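# Right the two misplaced gears on the furnace tray

## Task

Fix the two gears that are placed wrongly so that every gear on the furnace tray rests flat on its lug with the small end facing up, then release them.

## Robot and tools

Robot: two arms, left_arm and right_arm, each with six revolute joints and a parallel two-finger gripper. The fingers point along the gripper's +z axis and close along its y axis. Arm bases in the scene frame: left_arm at (-0.011, +0.243, 0) m, quat_wxyz (+0.999, 0, 0, +0.033); right_arm at (-0.004, -0.251, 0) m, quat_wxyz (+0.998, 0, 0, -0.057). The names left and right are labels only, not sides of any image.

Scene frame: origin on the table top midway between the arms, +z up, +x out over the table, left_arm on the +y side. Result lines report each gripper's end_effector_position (metres) and end_effector_quat_wxyz in this frame. That point lies between the finger pads, roughly 1 cm behind the tips. The printed position may be inaccurate, worse when the arm is stretched far.

Tool execute_actions, argument actions: a list holding zero or one item. Empty list: no command, just reports the state. An item with rows (1 to 15 rows) and optional steps (at most 15, default 15) is a motion; each row lasts one control step of 1/30 s, and the final row repeats if steps exceed rows. An item with only steps (up to 300) is a wait; it ends once that many steps have passed since the previous result, reply time included. Optional pictures (boolean) controls whether images come back; by default they do. A refused call moves nothing.

Each row is one flat list of 14 numbers, all in [-1, 1], covering both arms even if one stays still: left_arm waist, shoulder, elbow, wrist pitch, wrist yaw, wrist roll, opening; then the same seven for right_arm. The six joint values are offsets, not poses: they are measured from the joint angles in the most recent result that lists them (for later calls within one reply, or before any result lists them, from the angles when the action begins), never from the previous row. Scale: 1.0 equals 1.264 rad waist, 1.32 shoulder, 1.276 elbow, 1.83 wrist pitch, 1.686 wrist yaw, 2.022 wrist roll. Joint ranges (rad): waist -2.880 to 2.880, shoulder 0.000 to 3.142, elbow 0.000 to 3.019, wrist pitch -1.693 to 1.571, wrist yaw -1.571 to 1.571, wrist roll -2.094 to 2.094. Asking for more than 0.019 rad beyond a range end gets the call refused; true ends may differ by up to 0.019 rad, and a joint asked past its real end is stopped there, reported as "joint sent to its limit" (possibly about an earlier action). Absence of that line proves nothing.

Opening is absolute, not an offset: +1 fully open, -1 closed. grip_measured shows the measured finger opening on that same scale; Joint positions gives it in metres (0.094 m when fully open). Readings can be off by about 1 mm per gripper, constant within a scene. To keep a firm hold, command about 0.03 below grip_measured; a smaller gap holds more gently. Pad force tops out near 50 to 62 N, lower for very thin parts.

Motion limits: each joint's target is kept within a lead of its measured angle (0.264 waist, 0.32 shoulder, 0.276 elbow, 0.33 wrist pitch, 0.186 wrist yaw, 0.522 wrist roll, in rad), and targets are scaled back if they would move the gripper more than 70 mm from where it is. Big moves therefore take several actions. All-zero offsets are not a pause: they pull the arm back to the reference angles, and an arm can sag under them. To hold position, send offsets back to the desired angles in a reply's first call and zeros afterwards, increasing the aim while a joint lags. Between calls the arms keep heading for the last target until motion nearly stops or a step is HELD.

Result lines: Joint positions and Joint velocities give one block per arm (joints in order, rad and rad/s, then finger gap in m and m/s). "joint command not followed" means a clearance check altered or blocked joint targets on some steps; HELD marks steps where your row was partly or wholly not sent. MOTOR HOT appears from 85 °C; at 100 °C an OVER-TEMPERATURE FAULT makes that arm go limp and drop, so avoid holding loads for long stretches, including while thinking.

zoom_image: camera (cam_high, cam_low, cam_left_wrist or cam_right_wrist) and region [x0, y0, x1, y1] in pixels of that camera's latest 504x504 image, top-left origin, at most 504 by 504. It gives an enlarged view. Camera calibrations (pinhole plus radial, T_world_to_cam) are provided; wrist cameras follow the arm's joint readings and may be off by a few degrees and millimetres.

read_manual: optional section ("licences" only); returns licence text and does not move anything.

finished_scene: scene, the number of the current scene.

Avoid: dropping gears, knocking anything off the table (that fails the job), slamming or hard pressing, and letting the arms strike or press against each other, which can end the scene. Brief external tugs on held parts or nudges to loose objects may occur. Smooth, economical motion is preferred.

Each tool is called as name(argument=value, ...), one argument or row to a line, values as JSON.

## Session

execute_actions(
  actions=[],
)

Scene clock: 0.00 s of 6880.00 s.
left_arm: end_effector_position=(+0.5430, -0.1383, +0.1716) grip_measured=+1.000 end_effector_quat_wxyz=(-0.100, -0.416, +0.896, -0.121) | right_arm: end_effector_position=(+0.2993, -0.6377, +0.2480) grip_measured=+1.000 end_effector_quat_wxyz=(+0.030, +0.523, +0.852, -0.022)
Joint positions: left_arm=[-0.592  2.088  2.042 -1.438  0.303 -1.409  0.094] | right_arm=[-0.785  1.577  1.536 -1.458  0.02   0.201  0.094]
Joint velocities: left_arm=[ 0.005  0.005 -0.017 -0.002  0.022  0.022  0.   ] | right_arm=[-0.005 -0.005 -0.002 -0.017 -0.066 -0.007  0.   ]
camera_calibration (this result's frames):
cam_left_wrist: T_world_to_cam=[[0.763797, -0.629173, 0.144064, -0.526978], [-0.480661, -0.405474, 0.777532, 0.07453], [-0.430788, -0.663123, -0.612119, 0.37199], [0, 0, 0, 1]] pos_world=[0.598577, -0.0546656, 0.245671]
cam_right_wrist: T_world_to_cam=[[-0.892121, -0.451409, 0.0187237, -0.0278579], [-0.378985, 0.770263, 0.512899, 0.480909], [-0.245949, 0.450472, -0.858245, 0.695601], [0, 0, 0, 1]] pos_world=[0.328487, -0.69635, 0.35086]

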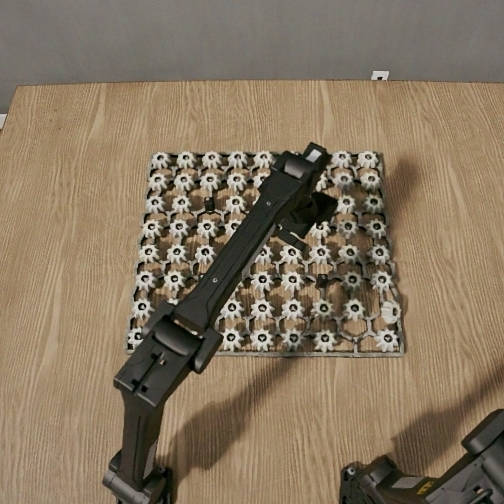

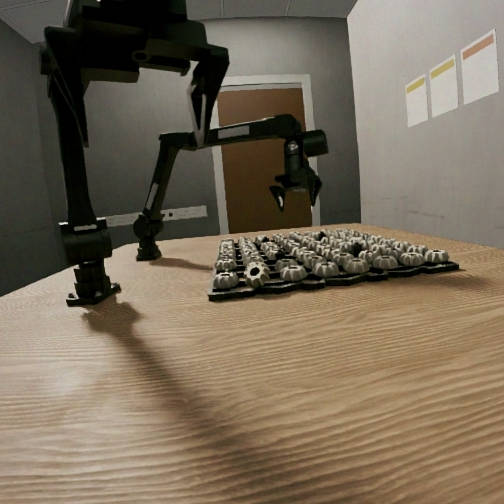

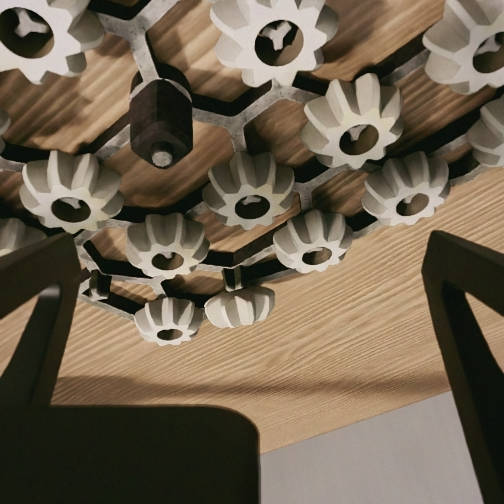

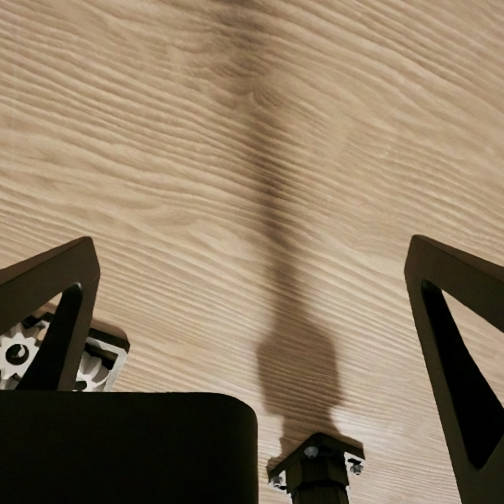

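execute_actions(
  actions=[
    {"rows":[[0.1,-0.3,-0.1,0.05,-0.05,0.2,1,0,0,0,0,0,0,1],[0.1,-0.3,-0.1,0.05,-0.05,0.2,1,0,0,0,0,0,0,1],[0.2,-0.45,-0.25,0.1,-0.1,0.4,1,0,0,0,0,0,0,1],[0.3,-0.55,-0.4,0.15,-0.14,0.5,1,0,0,0,0,0,0,1],[0.864,-0.673,-0.66,0.24,-0.18,0.7,1,0,0,0,0,0,0,1]],"steps":15},
  ],
  pictures=false,
)

execute_actions(
  actions=[
    {"steps":120},
  ],
)

zoom_image(
  camera="cam_high",
  region=[110, 130, 420, 370],
)

Scene clock: 6.87 s of 6880.00 s.
left_arm: end_effector_position=(+0.5608, +0.1174, +0.1849) grip_measured=+1.000 end_effector_quat_wxyz=(+0.103, -0.352, +0.926, -0.085) | right_arm: end_effector_position=(+0.2993, -0.6377, +0.2480) grip_measured=+1.000 end_effector_quat_wxyz=(+0.030, +0.523, +0.852, -0.022)
Joint positions: left_arm=[-0.272  1.72   1.529 -1.112  0.033 -0.935  0.094] | right_arm=[-0.785  1.577  1.536 -1.458  0.02   0.201  0.094]
Joint velocities: left_arm=[ 1.079 -0.952 -1.106  0.432 -0.154  1.033  0.   ] | right_arm=[-0.015 -0.015 -0.007  0.002 -0.007 -0.066  0.   ]
Steps of this call (steps 1 to 90: nothing new was sent; then 3.37 s passed at rest; steps 91 to 105: all 15 steps of this action). Readings (joint positions):
91: left_arm=[-0.590 2.081 2.034 -1.431 0.292 -1.388] | right_arm=[-0.785 1.577 1.536 -1.458 0.020 0.201]
92: left_arm=[-0.588 2.066 2.010 -1.419 0.279 -1.361] | right_arm=[-0.785 1.577 1.536 -1.458 0.020 0.201]
94: left_arm=[-0.571 2.024 1.943 -1.386 0.230 -1.300] | right_arm=[-0.785 1.577 1.536 -1.458 0.020 0.201]
98: left_arm=[-0.494 1.923 1.794 -1.259 0.117 -1.174] | right_arm=[-0.785 1.577 1.536 -1.458 0.020 0.201]
105: the state above

Scene clock: 10.87 s of 6880.00 s.
left_arm: end_effector_position=(+0.3747, +0.4883, +0.3000) grip_measured=+1.000 end_effector_quat_wxyz=(+0.265, -0.272, +0.922, +0.077) | right_arm: end_effector_position=(+0.2993, -0.6377, +0.2480) grip_measured=+1.000 end_effector_quat_wxyz=(+0.030, +0.523, +0.852, -0.022)
Joint positions: left_arm=[ 0.5    1.192  1.194 -1.015 -0.002 -0.006  0.094] | right_arm=[-0.785  1.577  1.536 -1.458  0.02   0.201  0.094]
Joint velocities: left_arm=[-0.015 -0.024 -0.012 -0.007 -0.022 -0.037  0.   ] | right_arm=[-0.005  0.005 -0.007 -0.017  0.037 -0.037  0.   ]
Steps of this call (steps 1 to 60: the robot went on to your last target; steps 61 to 90: nothing new was sent; then 1.00 s passed at rest). Readings (joint positions):
1: left_arm=[-0.235 1.688 1.489 -1.100 0.028 -0.899] | right_arm=[-0.785 1.577 1.536 -1.458 0.020 0.201]
2: left_arm=[-0.197 1.655 1.449 -1.089 0.024 -0.862] | right_arm=[-0.785 1.577 1.536 -1.458 0.020 0.201]
4: left_arm=[-0.117 1.587 1.373 -1.073 0.017 -0.788] | right_arm=[-0.785 1.577 1.536 -1.458 0.020 0.201]
8: left_arm=[0.049 1.454 1.269 -1.059 0.011 -0.637] | right_arm=[-0.785 1.577 1.536 -1.458 0.020 0.201]
90: the state above
All arms were judged still, so your last target was given up. Only a new action makes them travel on or press farther. Fingers that are still opening or closing keep moving.
camera_calibration (this result's frames):
cam_left_wrist: T_world_to_cam=[[0.532249, -0.846584, 0.00254107, 0.212696], [-0.845133, -0.531157, 0.060183, 0.561032], [-0.0496003, -0.0341799, -0.998184, 0.459411], [0, 0, 0, 1]] pos_world=[0.383727, 0.493763, 0.424272]
cam_right_wrist: T_world_to_cam=[[-0.892121, -0.451409, 0.0187237, -0.0278579], [-0.378985, 0.770263, 0.512899, 0.480909], [-0.245949, 0.450472, -0.858245, 0.695601], [0, 0, 0, 1]] pos_world=[0.328487, -0.69635, 0.35086]

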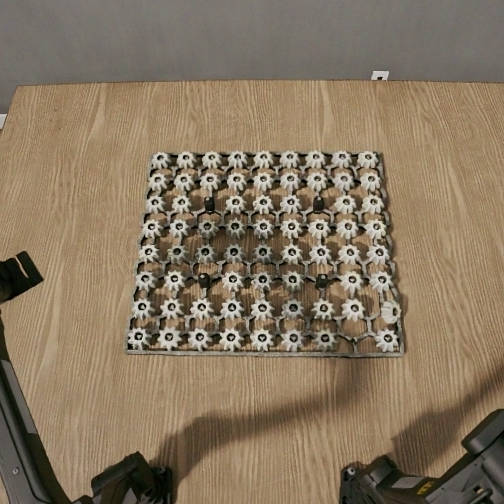

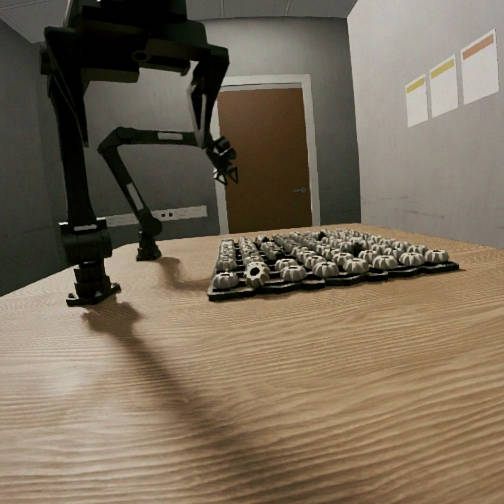

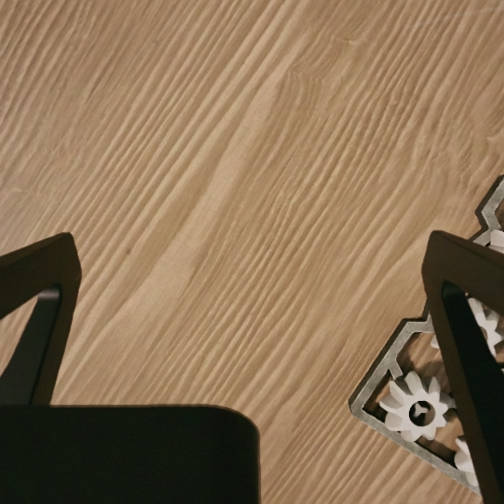

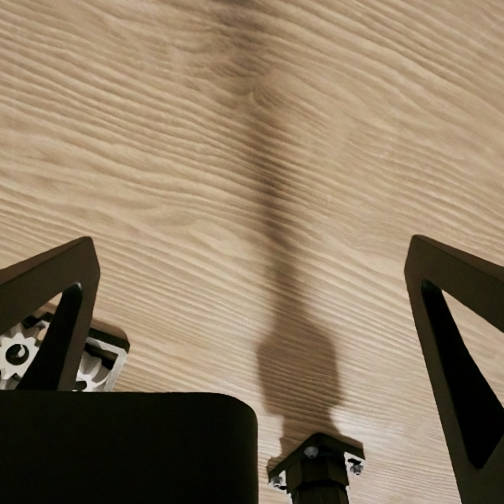

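Region (110, 130, 420, 370) of cam_high's 504x504 image, scaled by 1.626, with more detail than that image has; it fills the top 390 rows of this view, and the rest is white.

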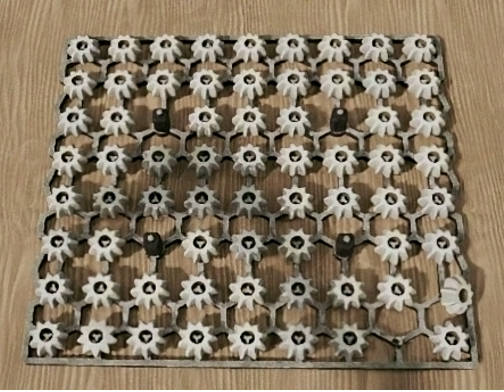

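zoom_image(
  camera="cam_high",
  region=[260, 230, 420, 370],
)

zoom_image(
  camera="cam_high",
  region=[115, 230, 275, 370],
)

zoom_image(
  camera="cam_high",
  region=[130, 140, 270, 250],
)

zoom_image(
  camera="cam_high",
  region=[260, 140, 400, 250],
)

Region (260, 230, 420, 370) of cam_high's 504x504 image, scaled by 3.150, with more detail than that image has; it fills the top 441 rows of this view, and the rest is white.

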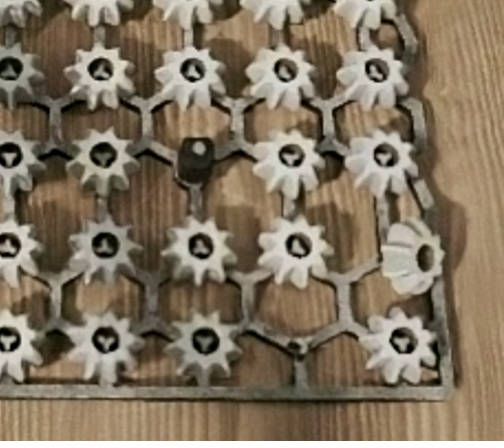

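Region (115, 230, 275, 370) of cam_high's 504x504 image, scaled by 3.150, with more detail than that image has; it fills the top 441 rows of this view, and the rest is white.

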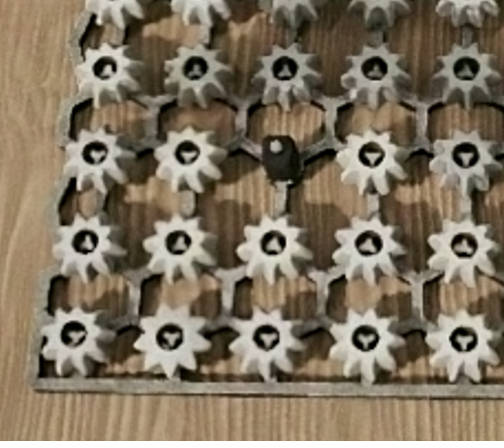

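Region (130, 140, 270, 250) of cam_high's 504x504 image, scaled by 3.600, with more detail than that image has; it fills the top 396 rows of this view, and the rest is white.

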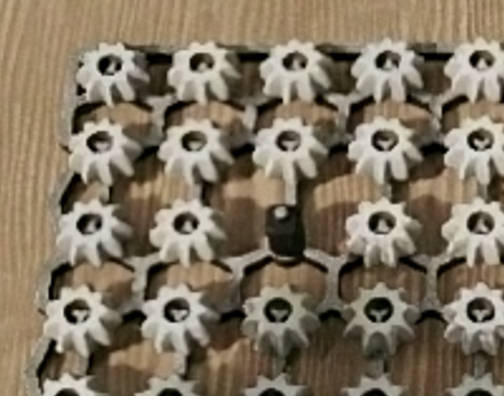

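Region (260, 140, 400, 250) of cam_high's 504x504 image, scaled by 3.600, with more detail than that image has; it fills the top 396 rows of this view, and the rest is white.

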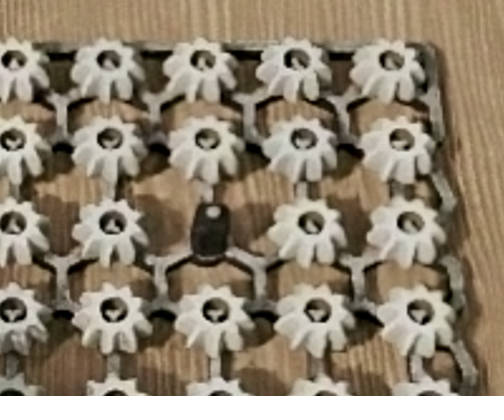

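execute_actions(
  actions=[
    {"rows":[[0,0,0,0,0,0,1,0.1,-0.02,-0.06,0.03,0,-0.2,1],[0,0,0,0,0,0,1,0.25,-0.05,-0.15,0.07,0,-0.45,1],[0,0,0,0,0,0,1,0.4,-0.07,-0.26,0.11,-0.01,-0.7,1],[0,0,0,0,0,0,1,0.592,-0.097,-0.375,0.158,-0.012,-0.953,1]],"steps":15},
  ],
  pictures=false,
)

execute_actions(
  actions=[
    {"steps":110},
  ],
)

Scene clock: 35.13 s of 6880.00 s.
left_arm: end_effector_position=(+0.3739, +0.4878, +0.2976) grip_measured=+1.000 end_effector_quat_wxyz=(+0.263, -0.272, +0.922, +0.077) | right_arm: end_effector_position=(+0.3843, -0.3730, +0.1304) grip_measured=+1.000 end_effector_quat_wxyz=(-0.003, -0.136, +0.991, -0.002)
Joint positions: left_arm=[ 0.5    1.192  1.19  -1.015 -0.002 -0.006  0.094] | right_arm=[-0.189  1.47   1.101 -1.205  0.006 -0.574  0.094]
Joint velocities: left_arm=[-0.005  0.005 -0.012  0.017 -0.037 -0.022  0.   ] | right_arm=[ 1.724  0.005 -0.33   0.247 -0.051 -2.249  0.   ]
Steps of this call (steps 1 to 90: nothing new was sent; then 20.77 s passed at rest; steps 91 to 105: all 15 steps of this action). Readings (joint positions):
91: left_arm=[0.500 1.192 1.194 -1.015 -0.002 -0.006] | right_arm=[-0.778 1.575 1.528 -1.448 0.024 0.146]
92: left_arm=[0.500 1.192 1.194 -1.015 -0.002 -0.006] | right_arm=[-0.764 1.566 1.508 -1.427 0.026 0.090]
94: left_arm=[0.500 1.192 1.192 -1.015 -0.002 -0.006] | right_arm=[-0.708 1.537 1.438 -1.372 0.022 -0.000]
98: left_arm=[0.500 1.192 1.190 -1.015 -0.002 -0.006] | right_arm=[-0.546 1.485 1.277 -1.275 0.012 -0.178]
105: the state above

Scene clock: 38.80 s of 6880.00 s.
left_arm: end_effector_position=(+0.3739, +0.4878, +0.2976) grip_measured=+1.000 end_effector_quat_wxyz=(+0.263, -0.272, +0.922, +0.077) | right_arm: end_effector_position=(+0.3914, -0.3115, +0.1260) grip_measured=+1.000 end_effector_quat_wxyz=(-0.002, +0.705, -0.709, +0.002)
Joint positions: left_arm=[ 0.5    1.192  1.19  -1.015 -0.002 -0.006  0.094] | right_arm=[-0.039  1.451  1.068 -1.181 -0.001 -1.716  0.094]
Joint velocities: left_arm=[ 0.005 -0.015  0.002  0.007 -0.007  0.007  0.   ] | right_arm=[-0.005  0.005  0.007 -0.007  0.051  0.037  0.   ]
Steps of this call (steps 1 to 45: the robot went on to your last target; steps 46 to 90: nothing new was sent; then 0.67 s passed at rest). Readings (joint positions):
1: left_arm=[0.500 1.192 1.190 -1.015 -0.002 -0.006] | right_arm=[-0.131 1.470 1.089 -1.196 0.004 -0.667]
2: left_arm=[0.500 1.192 1.190 -1.015 -0.002 -0.006] | right_arm=[-0.078 1.470 1.081 -1.188 0.001 -0.765]
4: left_arm=[0.500 1.192 1.190 -1.015 -0.002 -0.006] | right_arm=[-0.004 1.469 1.071 -1.183 -0.005 -0.962]
8: left_arm=[0.500 1.192 1.190 -1.015 -0.002 -0.006] | right_arm=[0.000 1.461 1.068 -1.182 -0.005 -1.346]
90: the state above
All arms were judged still, so your last target was given up. Only a new action makes them travel on or press farther. Fingers that are still opening or closing keep moving.
camera_calibration (this result's frames):
cam_left_wrist: T_world_to_cam=[[0.532259, -0.846577, 0.0025674, 0.212681], [-0.844892, -0.531003, 0.0647517, 0.558694], [-0.0534541, -0.0366339, -0.997898, 0.459568], [0, 0, 0, 1]] pos_world=[0.3834, 0.493556, 0.421879]
cam_right_wrist: T_world_to_cam=[[0.999779, -0.00738085, 0.0196715, -0.398534], [-0.0173606, -0.817562, 0.575578, -0.31698], [0.0118344, -0.575793, -0.81751, 0.0409076], [0, 0, 0, 1]] pos_world=[0.392459, -0.238538, 0.223729]

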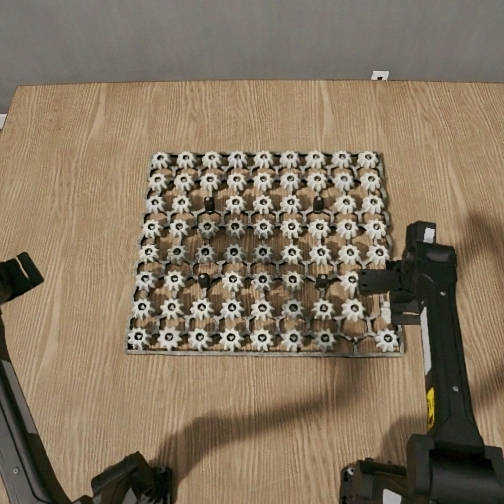

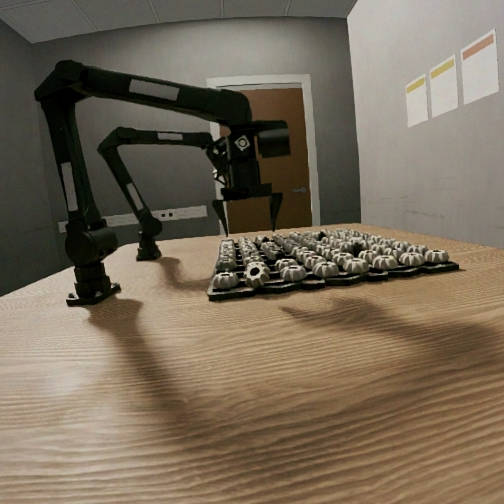

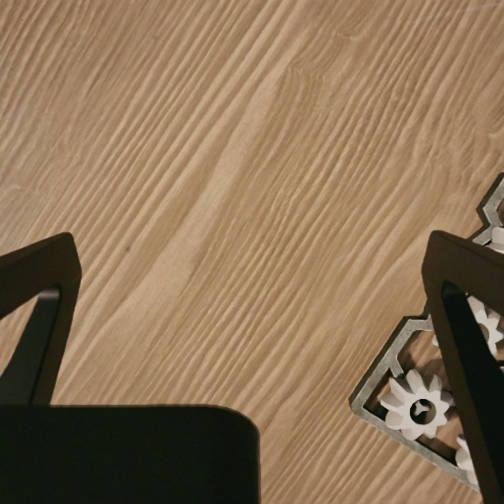

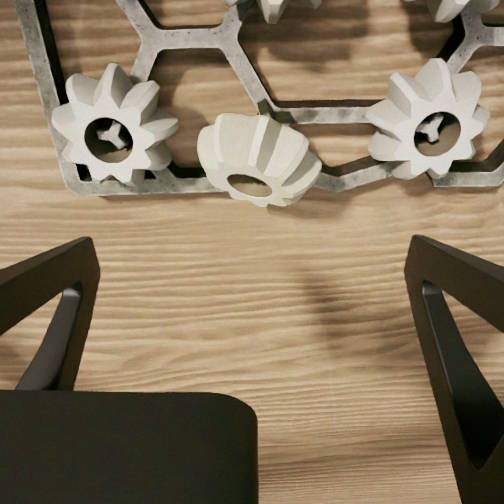

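execute_actions(
  actions=[
    {"rows":[[0,0,0.02,0,0,0,1,-0.002,0.01,-0.008,0.012,0,0,0.8],[0,0,0.02,0,0,0,1,-0.004,0.022,-0.016,0.026,0,0,0.6],[0,0,0.02,0,0,0,1,-0.006,0.034,-0.024,0.04,0,0,0.5],[0,0,0.02,0,0,0,1,-0.008,0.046,-0.032,0.055,0,0,0.5],[0,0,0.02,0,0,0,1,-0.01,0.058,-0.04,0.07,0,0,0.5],[0,0,0.02,0,0,0,1,-0.011,0.07,-0.048,0.085,0,0,0.5],[0,0,0.02,0,0,0,1,-0.012,0.08,-0.056,0.097,0,0,0.5]],"steps":15},
  ],
  pictures=false,
)

execute_actions(
  actions=[
    {"steps":15},
  ],
)

Scene clock: 59.17 s of 6880.00 s.
left_arm: end_effector_position=(+0.3739, +0.4878, +0.2976) grip_measured=+1.000 end_effector_quat_wxyz=(+0.263, -0.272, +0.922, +0.077) | right_arm: end_effector_position=(+0.3970, -0.3158, +0.0584) grip_measured=+0.501 end_effector_quat_wxyz=(+0.004, +0.702, -0.712, -0.007)
Joint positions: left_arm=[ 0.5    1.192  1.19  -1.015 -0.002 -0.006  0.094] | right_arm=[-0.047  1.565  0.998 -1.019 -0.001 -1.716  0.071]
Joint velocities: left_arm=[-0.024 -0.005  0.002 -0.012 -0.066  0.007  0.   ] | right_arm=[-0.005 -0.005  0.017 -0.007  0.081  0.022  0.   ]
Steps of this call (steps 1 to 90: nothing new was sent; then 16.87 s passed at rest; steps 91 to 105: all 15 steps of this action). Readings (joint positions):
91: left_arm=[0.500 1.192 1.190 -1.015 -0.002 -0.006] | right_arm=[-0.039 1.451 1.068 -1.180 -0.001 -1.716]
92: left_arm=[0.500 1.192 1.190 -1.015 -0.002 -0.006] | right_arm=[-0.039 1.451 1.066 -1.173 -0.001 -1.716]
94: left_arm=[0.500 1.192 1.190 -1.015 -0.002 -0.006] | right_arm=[-0.039 1.456 1.060 -1.139 -0.001 -1.716]
98: left_arm=[0.500 1.192 1.190 -1.015 -0.002 -0.006] | right_arm=[-0.043 1.503 1.030 -1.043 -0.001 -1.716]
105: the state above

Scene clock: 59.67 s of 6880.00 s.
left_arm: end_effector_position=(+0.3739, +0.4878, +0.2976) grip_measured=+1.000 end_effector_quat_wxyz=(+0.263, -0.272, +0.922, +0.077) | right_arm: end_effector_position=(+0.3981, -0.3160, +0.0604) grip_measured=+0.501 end_effector_quat_wxyz=(+0.002, +0.702, -0.712, -0.003)
Joint positions: left_arm=[ 0.5    1.192  1.19  -1.015 -0.002 -0.006  0.094] | right_arm=[-0.047  1.56   0.998 -1.016 -0.001 -1.716  0.071]
Joint velocities: left_arm=[-0.015 -0.015 -0.022 -0.022 -0.081  0.051  0.   ] | right_arm=[-0.005  0.005 -0.007  0.007  0.066 -0.066 -0.001]
Steps of this call (steps 1 to 15: the robot went on to your last target). Readings (joint positions):
1: left_arm=[0.500 1.192 1.190 -1.015 -0.002 -0.006] | right_arm=[-0.047 1.564 0.998 -1.018 -0.001 -1.716]
2: left_arm=[0.500 1.192 1.190 -1.015 -0.002 -0.006] | right_arm=[-0.047 1.563 0.998 -1.017 -0.001 -1.716]
4: left_arm=[0.500 1.192 1.190 -1.015 -0.002 -0.006] | right_arm=[-0.047 1.561 0.998 -1.016 -0.001 -1.716]
8: left_arm=[0.500 1.192 1.190 -1.015 -0.002 -0.006] | right_arm=[-0.047 1.560 0.998 -1.016 -0.001 -1.716]
15: the state above
All arms were judged still, so your last target was given up. Only a new action makes them travel on or press farther. Fingers that are still opening or closing keep moving.
camera_calibration (this result's frames):
cam_left_wrist: T_world_to_cam=[[0.532259, -0.846577, 0.0025674, 0.212681], [-0.844892, -0.531003, 0.0647517, 0.558694], [-0.0534541, -0.0366339, -0.997898, 0.459568], [0, 0, 0, 1]] pos_world=[0.3834, 0.493556, 0.421879]
cam_right_wrist: T_world_to_cam=[[0.999859, -0.0157997, 0.00570569, -0.405737], [-0.0162124, -0.818685, 0.574014, -0.283476], [-0.00439812, -0.574026, -0.818825, -0.00827556], [0, 0, 0, 1]] pos_world=[0.401047, -0.243239, 0.158258]

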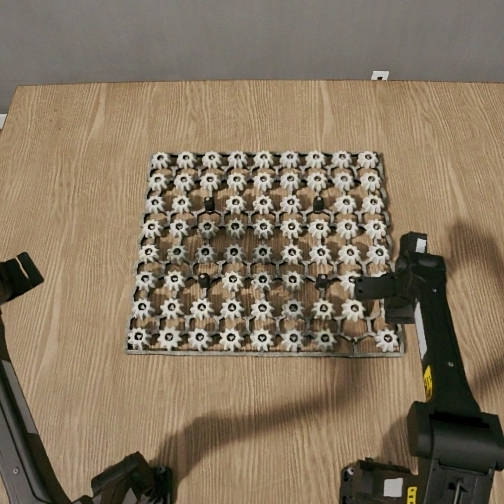

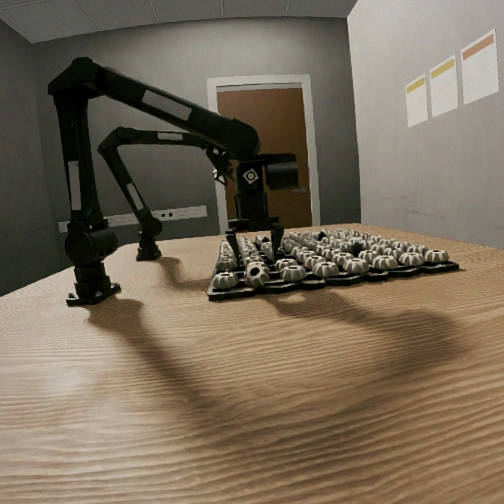

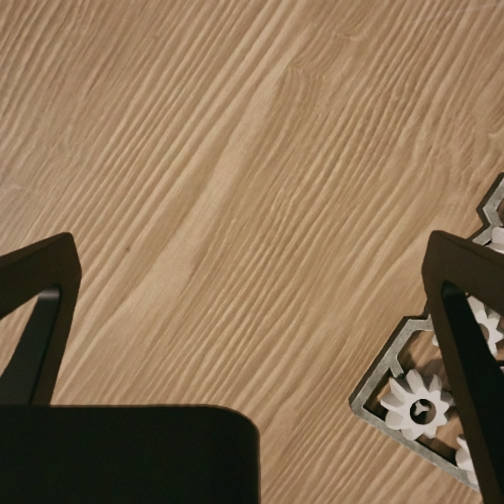

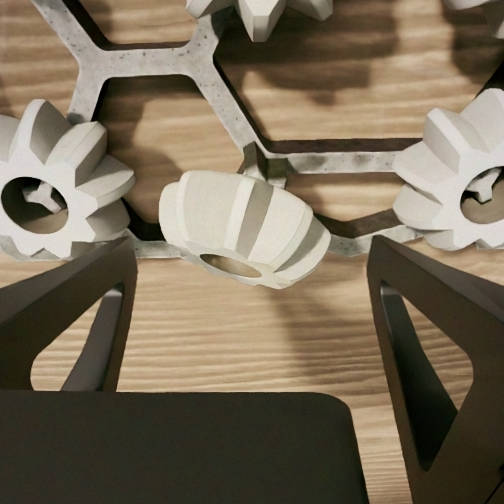

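execute_actions(
  actions=[
    {"rows":[[0,0,0.02,0,0,0,1,0,0.006,-0.005,0.008,0,0,0.5],[0,0,0.02,0,0,0,1,0,0.012,-0.01,0.016,0,0,0.5],[0,0,0.02,0,0,0,1,0,0.019,-0.015,0.025,0,0,0.5],[0,0,0.02,0,0,0,1,0,0.026,-0.02,0.035,0,0,0.5],[0,0,0.02,0,0,0,1,0,0.033,-0.025,0.045,0,0,0.5],[0,0,0.02,0,0,0,1,0,0.04,-0.03,0.054,0,0,0.5]],"steps":15},
  ],
)

Scene clock: 65.80 s of 6880.00 s.
left_arm: end_effector_position=(+0.3739, +0.4878, +0.2976) grip_measured=+1.000 end_effector_quat_wxyz=(+0.263, -0.272, +0.922, +0.077) | right_arm: end_effector_position=(+0.4005, -0.3161, +0.0346) grip_measured=+0.501 end_effector_quat_wxyz=(-0.002, +0.701, -0.713, +0.001)
Joint positions: left_arm=[ 0.5    1.192  1.19  -1.015 -0.002 -0.006  0.094] | right_arm=[-0.047  1.601  0.966 -0.933 -0.002 -1.715  0.071]
Joint velocities: left_arm=[ 0.005 -0.005 -0.022  0.012  0.022 -0.007  0.   ] | right_arm=[-0.015  0.024  0.002  0.027  0.022 -0.007  0.   ]
Steps of this call (steps 1 to 90: nothing new was sent; then 2.63 s passed at rest; steps 91 to 105: all 15 steps of this action). Readings (joint positions):
91: left_arm=[0.500 1.192 1.190 -1.015 -0.002 -0.006] | right_arm=[-0.047 1.560 0.998 -1.016 -0.001 -1.716]
92: left_arm=[0.500 1.192 1.190 -1.015 -0.002 -0.006] | right_arm=[-0.047 1.560 0.998 -1.013 -0.001 -1.716]
94: left_arm=[0.500 1.192 1.190 -1.015 -0.002 -0.006] | right_arm=[-0.047 1.561 0.995 -0.993 -0.001 -1.716]
98: left_arm=[0.500 1.192 1.190 -1.015 -0.002 -0.006] | right_arm=[-0.047 1.579 0.981 -0.944 -0.002 -1.716]
105: the state above
camera_calibration (this result's frames):
cam_left_wrist: T_world_to_cam=[[0.532259, -0.846577, 0.0025674, 0.212681], [-0.844892, -0.531003, 0.0647517, 0.558694], [-0.0534541, -0.0366339, -0.997898, 0.459568], [0, 0, 0, 1]] pos_world=[0.3834, 0.493556, 0.421879]
cam_right_wrist: T_world_to_cam=[[0.99972, -0.0169452, 0.0164925, -0.408741], [-0.0233431, -0.818545, 0.573968, -0.265835], [0.00377382, -0.574192, -0.818712, -0.0327969], [0, 0, 0, 1]] pos_world=[0.402546, -0.243356, 0.132471]

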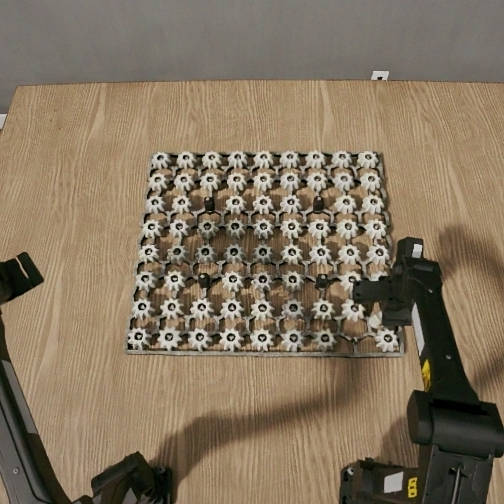

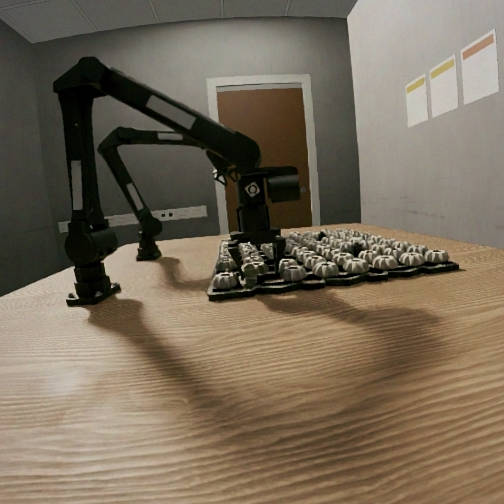

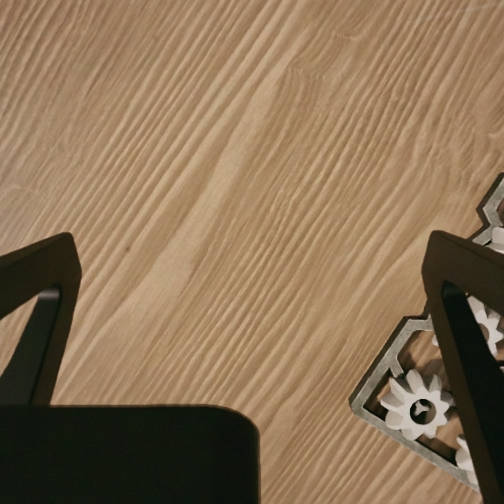

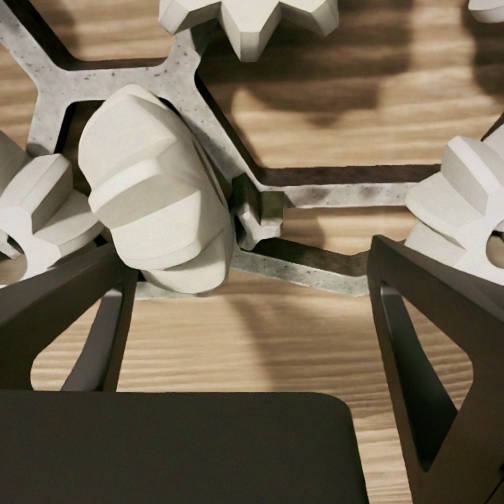

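execute_actions(
  actions=[
    {"rows":[[0,0,0.02,0,0,0,1,0,-0.01,0.02,-0.015,0,0,0.5],[0,0,0.02,0,0,0,1,0,-0.025,0.03,-0.035,0,0,0.5],[0,0,0.02,0,0,0,1,0,-0.04,0.045,-0.055,0,0,0.5],[0,0,0.02,0,0,0,1,0,-0.055,0.06,-0.08,0,0,0.5],[0,0,0.02,0,0,0,1,0,-0.07,0.075,-0.105,0,0,0.5],[0,0,0.02,0,0,0,1,0,-0.085,0.09,-0.13,0,0,0.5]],"steps":15},
  ],
  pictures=false,
)

execute_actions(
  actions=[
    {"steps":20},
  ],
)

Scene clock: 71.37 s of 6880.00 s.
left_arm: end_effector_position=(+0.3739, +0.4878, +0.2976) grip_measured=+1.000 end_effector_quat_wxyz=(+0.263, -0.272, +0.922, +0.077) | right_arm: end_effector_position=(+0.3908, -0.3147, +0.1162) grip_measured=+0.501 end_effector_quat_wxyz=(-0.002, +0.701, -0.713, +0.001)
Joint positions: left_arm=[ 0.5    1.192  1.19  -1.015 -0.002 -0.006  0.094] | right_arm=[-0.047  1.462  1.052 -1.157 -0.002 -1.715  0.071]
Joint velocities: left_arm=[ 0.015 -0.015 -0.007 -0.017  0.022 -0.037  0.   ] | right_arm=[ 0.005  0.015  0.012 -0.012 -0.037  0.022 -0.001]
Steps of this call (steps 1 to 15: the robot went on to your last target; steps 16 to 90: nothing new was sent; then 2.07 s passed at rest; steps 91 to 105: all 15 steps of this action). Readings (joint positions):
91: left_arm=[0.500 1.192 1.190 -1.015 -0.002 -0.006] | right_arm=[-0.047 1.601 0.966 -0.933 -0.002 -1.715]
92: left_arm=[0.500 1.192 1.190 -1.015 -0.002 -0.006] | right_arm=[-0.047 1.599 0.966 -0.944 -0.002 -1.715]
94: left_arm=[0.500 1.192 1.190 -1.015 -0.002 -0.006] | right_arm=[-0.047 1.586 0.969 -0.994 -0.002 -1.715]
98: left_arm=[0.500 1.192 1.190 -1.015 -0.002 -0.006] | right_arm=[-0.047 1.522 1.005 -1.133 -0.002 -1.715]
105: the state above

Scene clock: 72.03 s of 6880.00 s.
left_arm: end_effector_position=(+0.3739, +0.4878, +0.2976) grip_measured=+1.000 end_effector_quat_wxyz=(+0.263, -0.272, +0.922, +0.077) | right_arm: end_effector_position=(+0.3900, -0.3145, +0.1120) grip_measured=+0.501 end_effector_quat_wxyz=(+0.002, +0.701, -0.713, -0.004)
Joint positions: left_arm=[ 0.5    1.192  1.19  -1.015 -0.002 -0.006  0.094] | right_arm=[-0.047  1.473  1.052 -1.159 -0.002 -1.715  0.071]
Joint velocities: left_arm=[-0.015 -0.005  0.007 -0.002  0.022 -0.007  0.   ] | right_arm=[ 0.005 -0.015  0.002  0.007 -0.007 -0.037 -0.001]
Steps of this call (steps 1 to 20: the robot went on to your last target). Readings (joint positions):
1: left_arm=[0.500 1.192 1.190 -1.015 -0.002 -0.006] | right_arm=[-0.047 1.464 1.052 -1.158 -0.002 -1.715]
2: left_arm=[0.500 1.192 1.190 -1.015 -0.002 -0.006] | right_arm=[-0.047 1.466 1.052 -1.159 -0.002 -1.715]
4: left_arm=[0.500 1.192 1.190 -1.015 -0.002 -0.006] | right_arm=[-0.047 1.470 1.052 -1.159 -0.002 -1.715]
8: left_arm=[0.500 1.192 1.190 -1.015 -0.002 -0.006] | right_arm=[-0.047 1.473 1.052 -1.159 -0.002 -1.715]
20: the state above
camera_calibration (this result's frames):
cam_left_wrist: T_world_to_cam=[[0.532259, -0.846577, 0.0025674, 0.212681], [-0.844892, -0.531003, 0.0647517, 0.558694], [-0.0534541, -0.0366339, -0.997898, 0.459568], [0, 0, 0, 1]] pos_world=[0.3834, 0.493556, 0.421879]
cam_right_wrist: T_world_to_cam=[[0.999849, -0.0169556, 0.00392487, -0.398062], [-0.0161433, -0.819267, 0.573184, -0.312166], [-0.00650315, -0.573161, -0.819417, 0.0359372], [0, 0, 0, 1]] pos_world=[0.393196, -0.241899, 0.209939]

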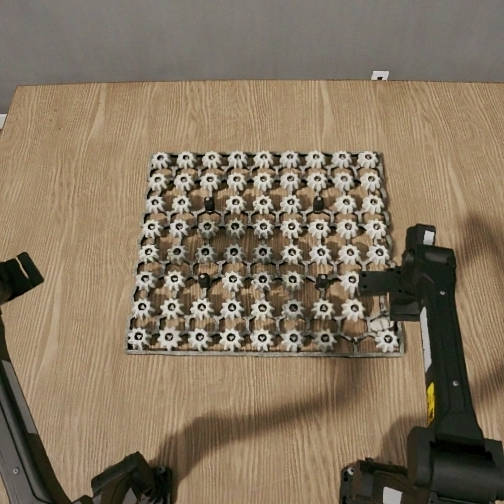

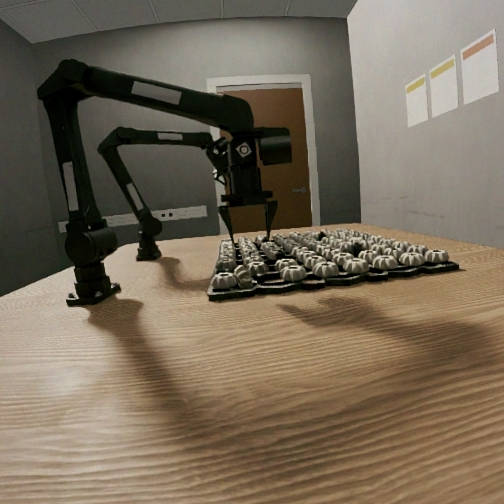

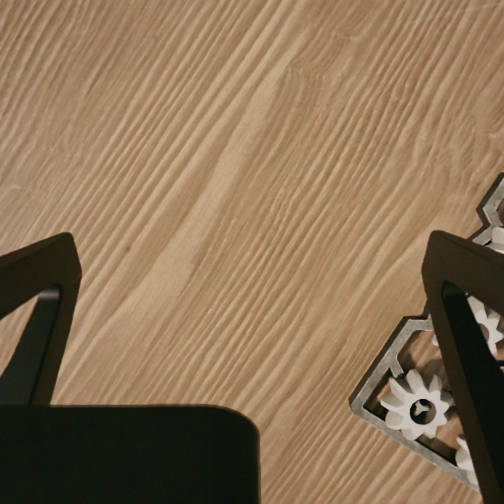

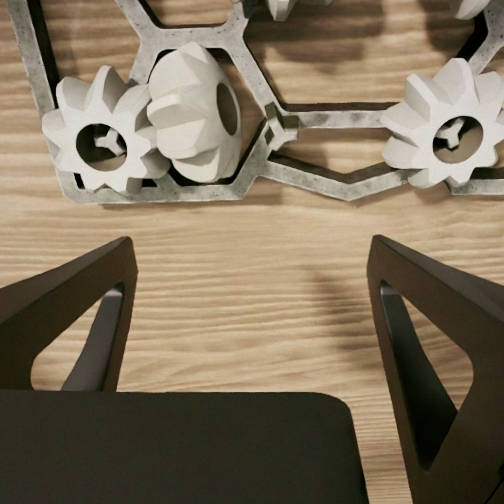

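execute_actions(
  actions=[
    {"rows":[[0,0,0.02,0,0,0,1,0.01,0,0,0,0,0.3,0.5],[0,0,0.02,0,0,0,1,0.02,0,0,0,0,0.6,0.5],[0,0,0.02,0,0,0,1,0.032,0,0,0,0,0.789,0.5],[0,0,0.02,0,0,0,1,0.032,0,0,0,0,0.789,0.5],[0,0,0.02,0,0,0,1,0.032,0,0,0,0,0.789,0.5],[0,0,0.02,0,0,0,1,0.032,0,-0.02,0.015,0,0.789,0.5],[0,0,0.02,0,0,0,1,0.032,0,-0.04,0.03,0,0.789,0.5],[0,0,0.02,0,0,0,1,0.032,0,-0.06,0.045,0,0.789,0.5],[0,0,0.02,0,0,0,1,0.032,-0.005,-0.08,0.06,0,0.789,0.5],[0,0,0.02,0,0,0,1,0.032,-0.008,-0.098,0.075,0,0.789,0.5]],"steps":15},
  ],
  pictures=false,
)

execute_actions(
  actions=[
    {"steps":40},
  ],
)

Scene clock: 90.47 s of 6880.00 s.
left_arm: end_effector_position=(+0.3739, +0.4878, +0.2976) grip_measured=+1.000 end_effector_quat_wxyz=(+0.263, -0.272, +0.922, +0.077) | right_arm: end_effector_position=(+0.3684, -0.2959, +0.0736) grip_measured=+0.501 end_effector_quat_wxyz=(-0.004, -0.116, +0.993, +0.002)
Joint positions: left_arm=[ 0.5    1.192  1.19  -1.015 -0.002 -0.006  0.094] | right_arm=[-0.007  1.462  0.927 -1.044 -0.002 -0.353  0.071]
Joint velocities: left_arm=[-0.005 -0.015 -0.012 -0.002 -0.022 -0.007  0.   ] | right_arm=[ 0.005 -0.005 -0.046  0.007 -0.051  1.502 -0.001]
Steps of this call (steps 1 to 15: the robot went on to your last target; steps 16 to 90: nothing new was sent; then 14.93 s passed at rest; steps 91 to 105: all 15 steps of this action). Readings (joint positions):
91: left_arm=[0.500 1.192 1.190 -1.015 -0.002 -0.006] | right_arm=[-0.047 1.473 1.052 -1.159 -0.002 -1.642]
92: left_arm=[0.500 1.192 1.190 -1.015 -0.002 -0.006] | right_arm=[-0.045 1.473 1.052 -1.159 -0.002 -1.543]
94: left_arm=[0.500 1.192 1.190 -1.015 -0.002 -0.006] | right_arm=[-0.035 1.473 1.052 -1.159 -0.002 -1.348]
98: left_arm=[0.500 1.192 1.190 -1.015 -0.002 -0.006] | right_arm=[-0.010 1.470 1.033 -1.126 -0.002 -0.957]
105: the state above

Scene clock: 91.80 s of 6880.00 s.
left_arm: end_effector_position=(+0.3739, +0.4878, +0.2976) grip_measured=+1.000 end_effector_quat_wxyz=(+0.263, -0.272, +0.922, +0.077) | right_arm: end_effector_position=(+0.3704, -0.2961, +0.0736) grip_measured=+0.501 end_effector_quat_wxyz=(+0.000, -0.005, +1.000, +0.001)
Joint positions: left_arm=[ 0.5    1.192  1.19  -1.015 -0.002 -0.006  0.094] | right_arm=[-0.007  1.462  0.926 -1.035 -0.002 -0.13   0.071]
Joint velocities: left_arm=[-0.015 -0.005  0.012  0.012 -0.007 -0.037  0.   ] | right_arm=[ 0.015  0.005 -0.012 -0.002 -0.037 -0.007  0.   ]
Steps of this call (steps 1 to 30: the robot went on to your last target; steps 31 to 40: nothing new was sent). Readings (joint positions):
1: left_arm=[0.500 1.192 1.190 -1.015 -0.002 -0.006] | right_arm=[-0.007 1.462 0.926 -1.042 -0.002 -0.308]
2: left_arm=[0.500 1.192 1.190 -1.015 -0.002 -0.006] | right_arm=[-0.007 1.462 0.926 -1.039 -0.002 -0.272]
4: left_arm=[0.500 1.192 1.190 -1.015 -0.002 -0.006] | right_arm=[-0.007 1.462 0.926 -1.036 -0.002 -0.220]
8: left_arm=[0.500 1.192 1.190 -1.015 -0.002 -0.006] | right_arm=[-0.007 1.462 0.926 -1.035 -0.002 -0.167]
40: the state above
All arms were judged still, so your last target was given up. Only a new action makes them travel on or press farther. Fingers that are still opening or closing keep moving.
camera_calibration (this result's frames):
cam_left_wrist: T_world_to_cam=[[0.532259, -0.846577, 0.0025674, 0.212681], [-0.844892, -0.531003, 0.0647517, 0.558694], [-0.0534541, -0.0366339, -0.997898, 0.459568], [0, 0, 0, 1]] pos_world=[0.3834, 0.493556, 0.421879]
cam_right_wrist: T_world_to_cam=[[0.0085085, -0.999897, 0.0115902, -0.302464], [-0.818052, -0.0002944, 0.575144, 0.264091], [-0.575082, -0.014375, -0.81797, 0.390816], [0, 0, 0, 1]] pos_world=[0.443364, -0.296737, 0.17129]

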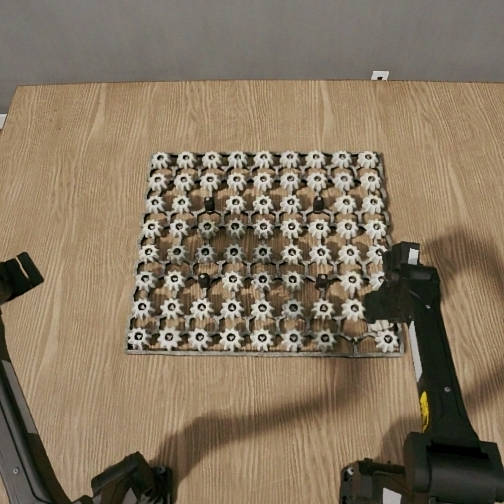

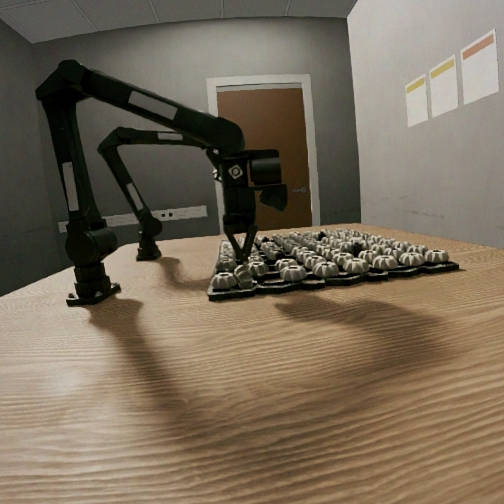

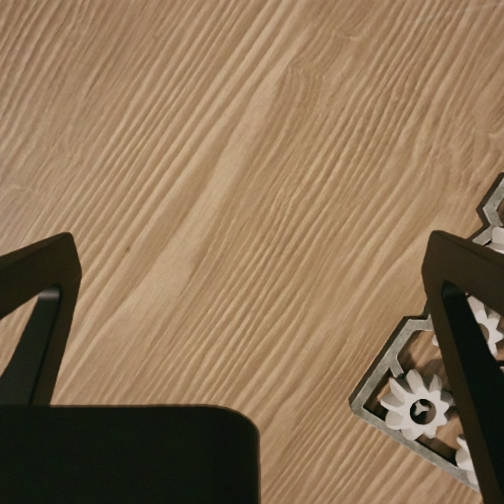

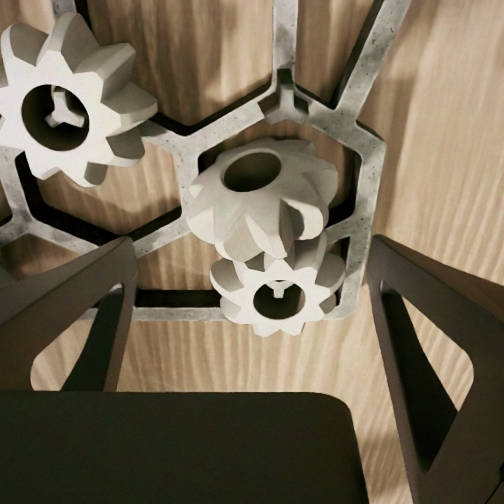

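execute_actions(
  actions=[
    {"rows":[[0,0,0.02,0,0,0,1,-0.005,0.005,-0.006,0.008,0,0,0.58],[0,0,0.02,0,0,0,1,-0.01,0.012,-0.013,0.018,0,0,0.58],[0,0,0.02,0,0,0,1,-0.011,0.019,-0.02,0.028,0,0,0.58],[0,0,0.02,0,0,0,1,-0.011,0.026,-0.027,0.038,0,0,0.58],[0,0,0.02,0,0,0,1,-0.011,0.034,-0.034,0.049,0,0,0.58],[0,0,0.02,0,0,0,1,-0.011,0.042,-0.041,0.06,0,0,0.58],[0,0,0.02,0,0,0,1,-0.011,0.049,-0.047,0.07,0,0,0.58]],"steps":15},
  ],
)

Scene clock: 99.43 s of 6880.00 s.
left_arm: end_effector_position=(+0.3739, +0.4878, +0.2976) grip_measured=+1.000 end_effector_quat_wxyz=(+0.263, -0.272, +0.922, +0.077) | right_arm: end_effector_position=(+0.3684, -0.2984, +0.0345) grip_measured=+0.578 end_effector_quat_wxyz=(-0.001, -0.001, +1.000, +0.001)
Joint positions: left_arm=[ 0.5    1.192  1.19  -1.015 -0.002 -0.006  0.094] | right_arm=[-0.014  1.524  0.873 -0.922 -0.002 -0.13   0.074]
Joint velocities: left_arm=[ 0.005 -0.005  0.002  0.007 -0.066 -0.037  0.   ] | right_arm=[-0.005  0.015 -0.002 -0.027  0.11  -0.066 -0.001]
Steps of this call (steps 1 to 90: nothing new was sent; then 4.13 s passed at rest; steps 91 to 105: all 15 steps of this action). Readings (joint positions):
91: left_arm=[0.500 1.192 1.190 -1.015 -0.002 -0.006] | right_arm=[-0.007 1.462 0.926 -1.035 -0.002 -0.130]
92: left_arm=[0.500 1.192 1.190 -1.015 -0.002 -0.006] | right_arm=[-0.008 1.462 0.926 -1.031 -0.002 -0.130]
94: left_arm=[0.500 1.192 1.190 -1.015 -0.002 -0.006] | right_arm=[-0.009 1.463 0.920 -1.008 -0.002 -0.130]
98: left_arm=[0.500 1.192 1.190 -1.015 -0.002 -0.006] | right_arm=[-0.014 1.486 0.894 -0.939 -0.002 -0.130]
105: the state above
camera_calibration (this result's frames):
cam_left_wrist: T_world_to_cam=[[0.532259, -0.846577, 0.0025674, 0.212681], [-0.844892, -0.531003, 0.0647517, 0.558694], [-0.0534541, -0.0366339, -0.997898, 0.459568], [0, 0, 0, 1]] pos_world=[0.3834, 0.493556, 0.421879]
cam_right_wrist: T_world_to_cam=[[0.001677, -0.999936, 0.0111976, -0.301824], [-0.81629, 0.00509938, 0.57762, 0.285793], [-0.57764, -0.0101092, -0.816229, 0.359806], [0, 0, 0, 1]] pos_world=[0.441634, -0.299625, 0.131984]

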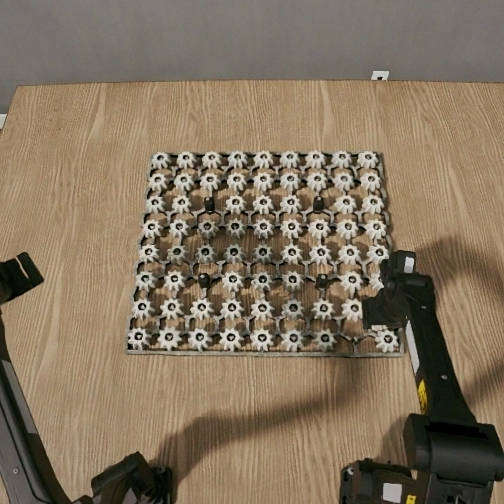

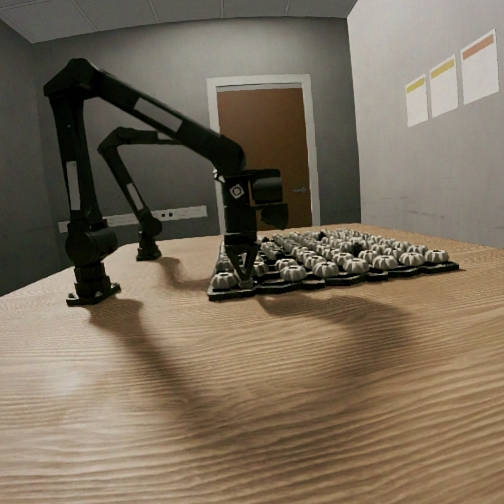

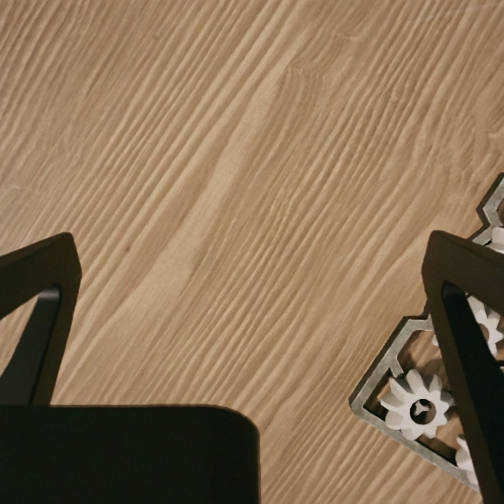

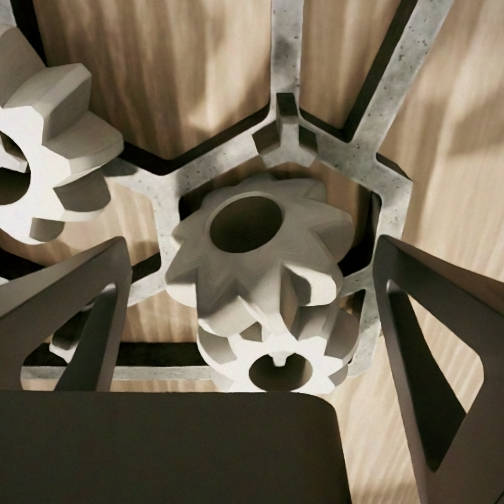

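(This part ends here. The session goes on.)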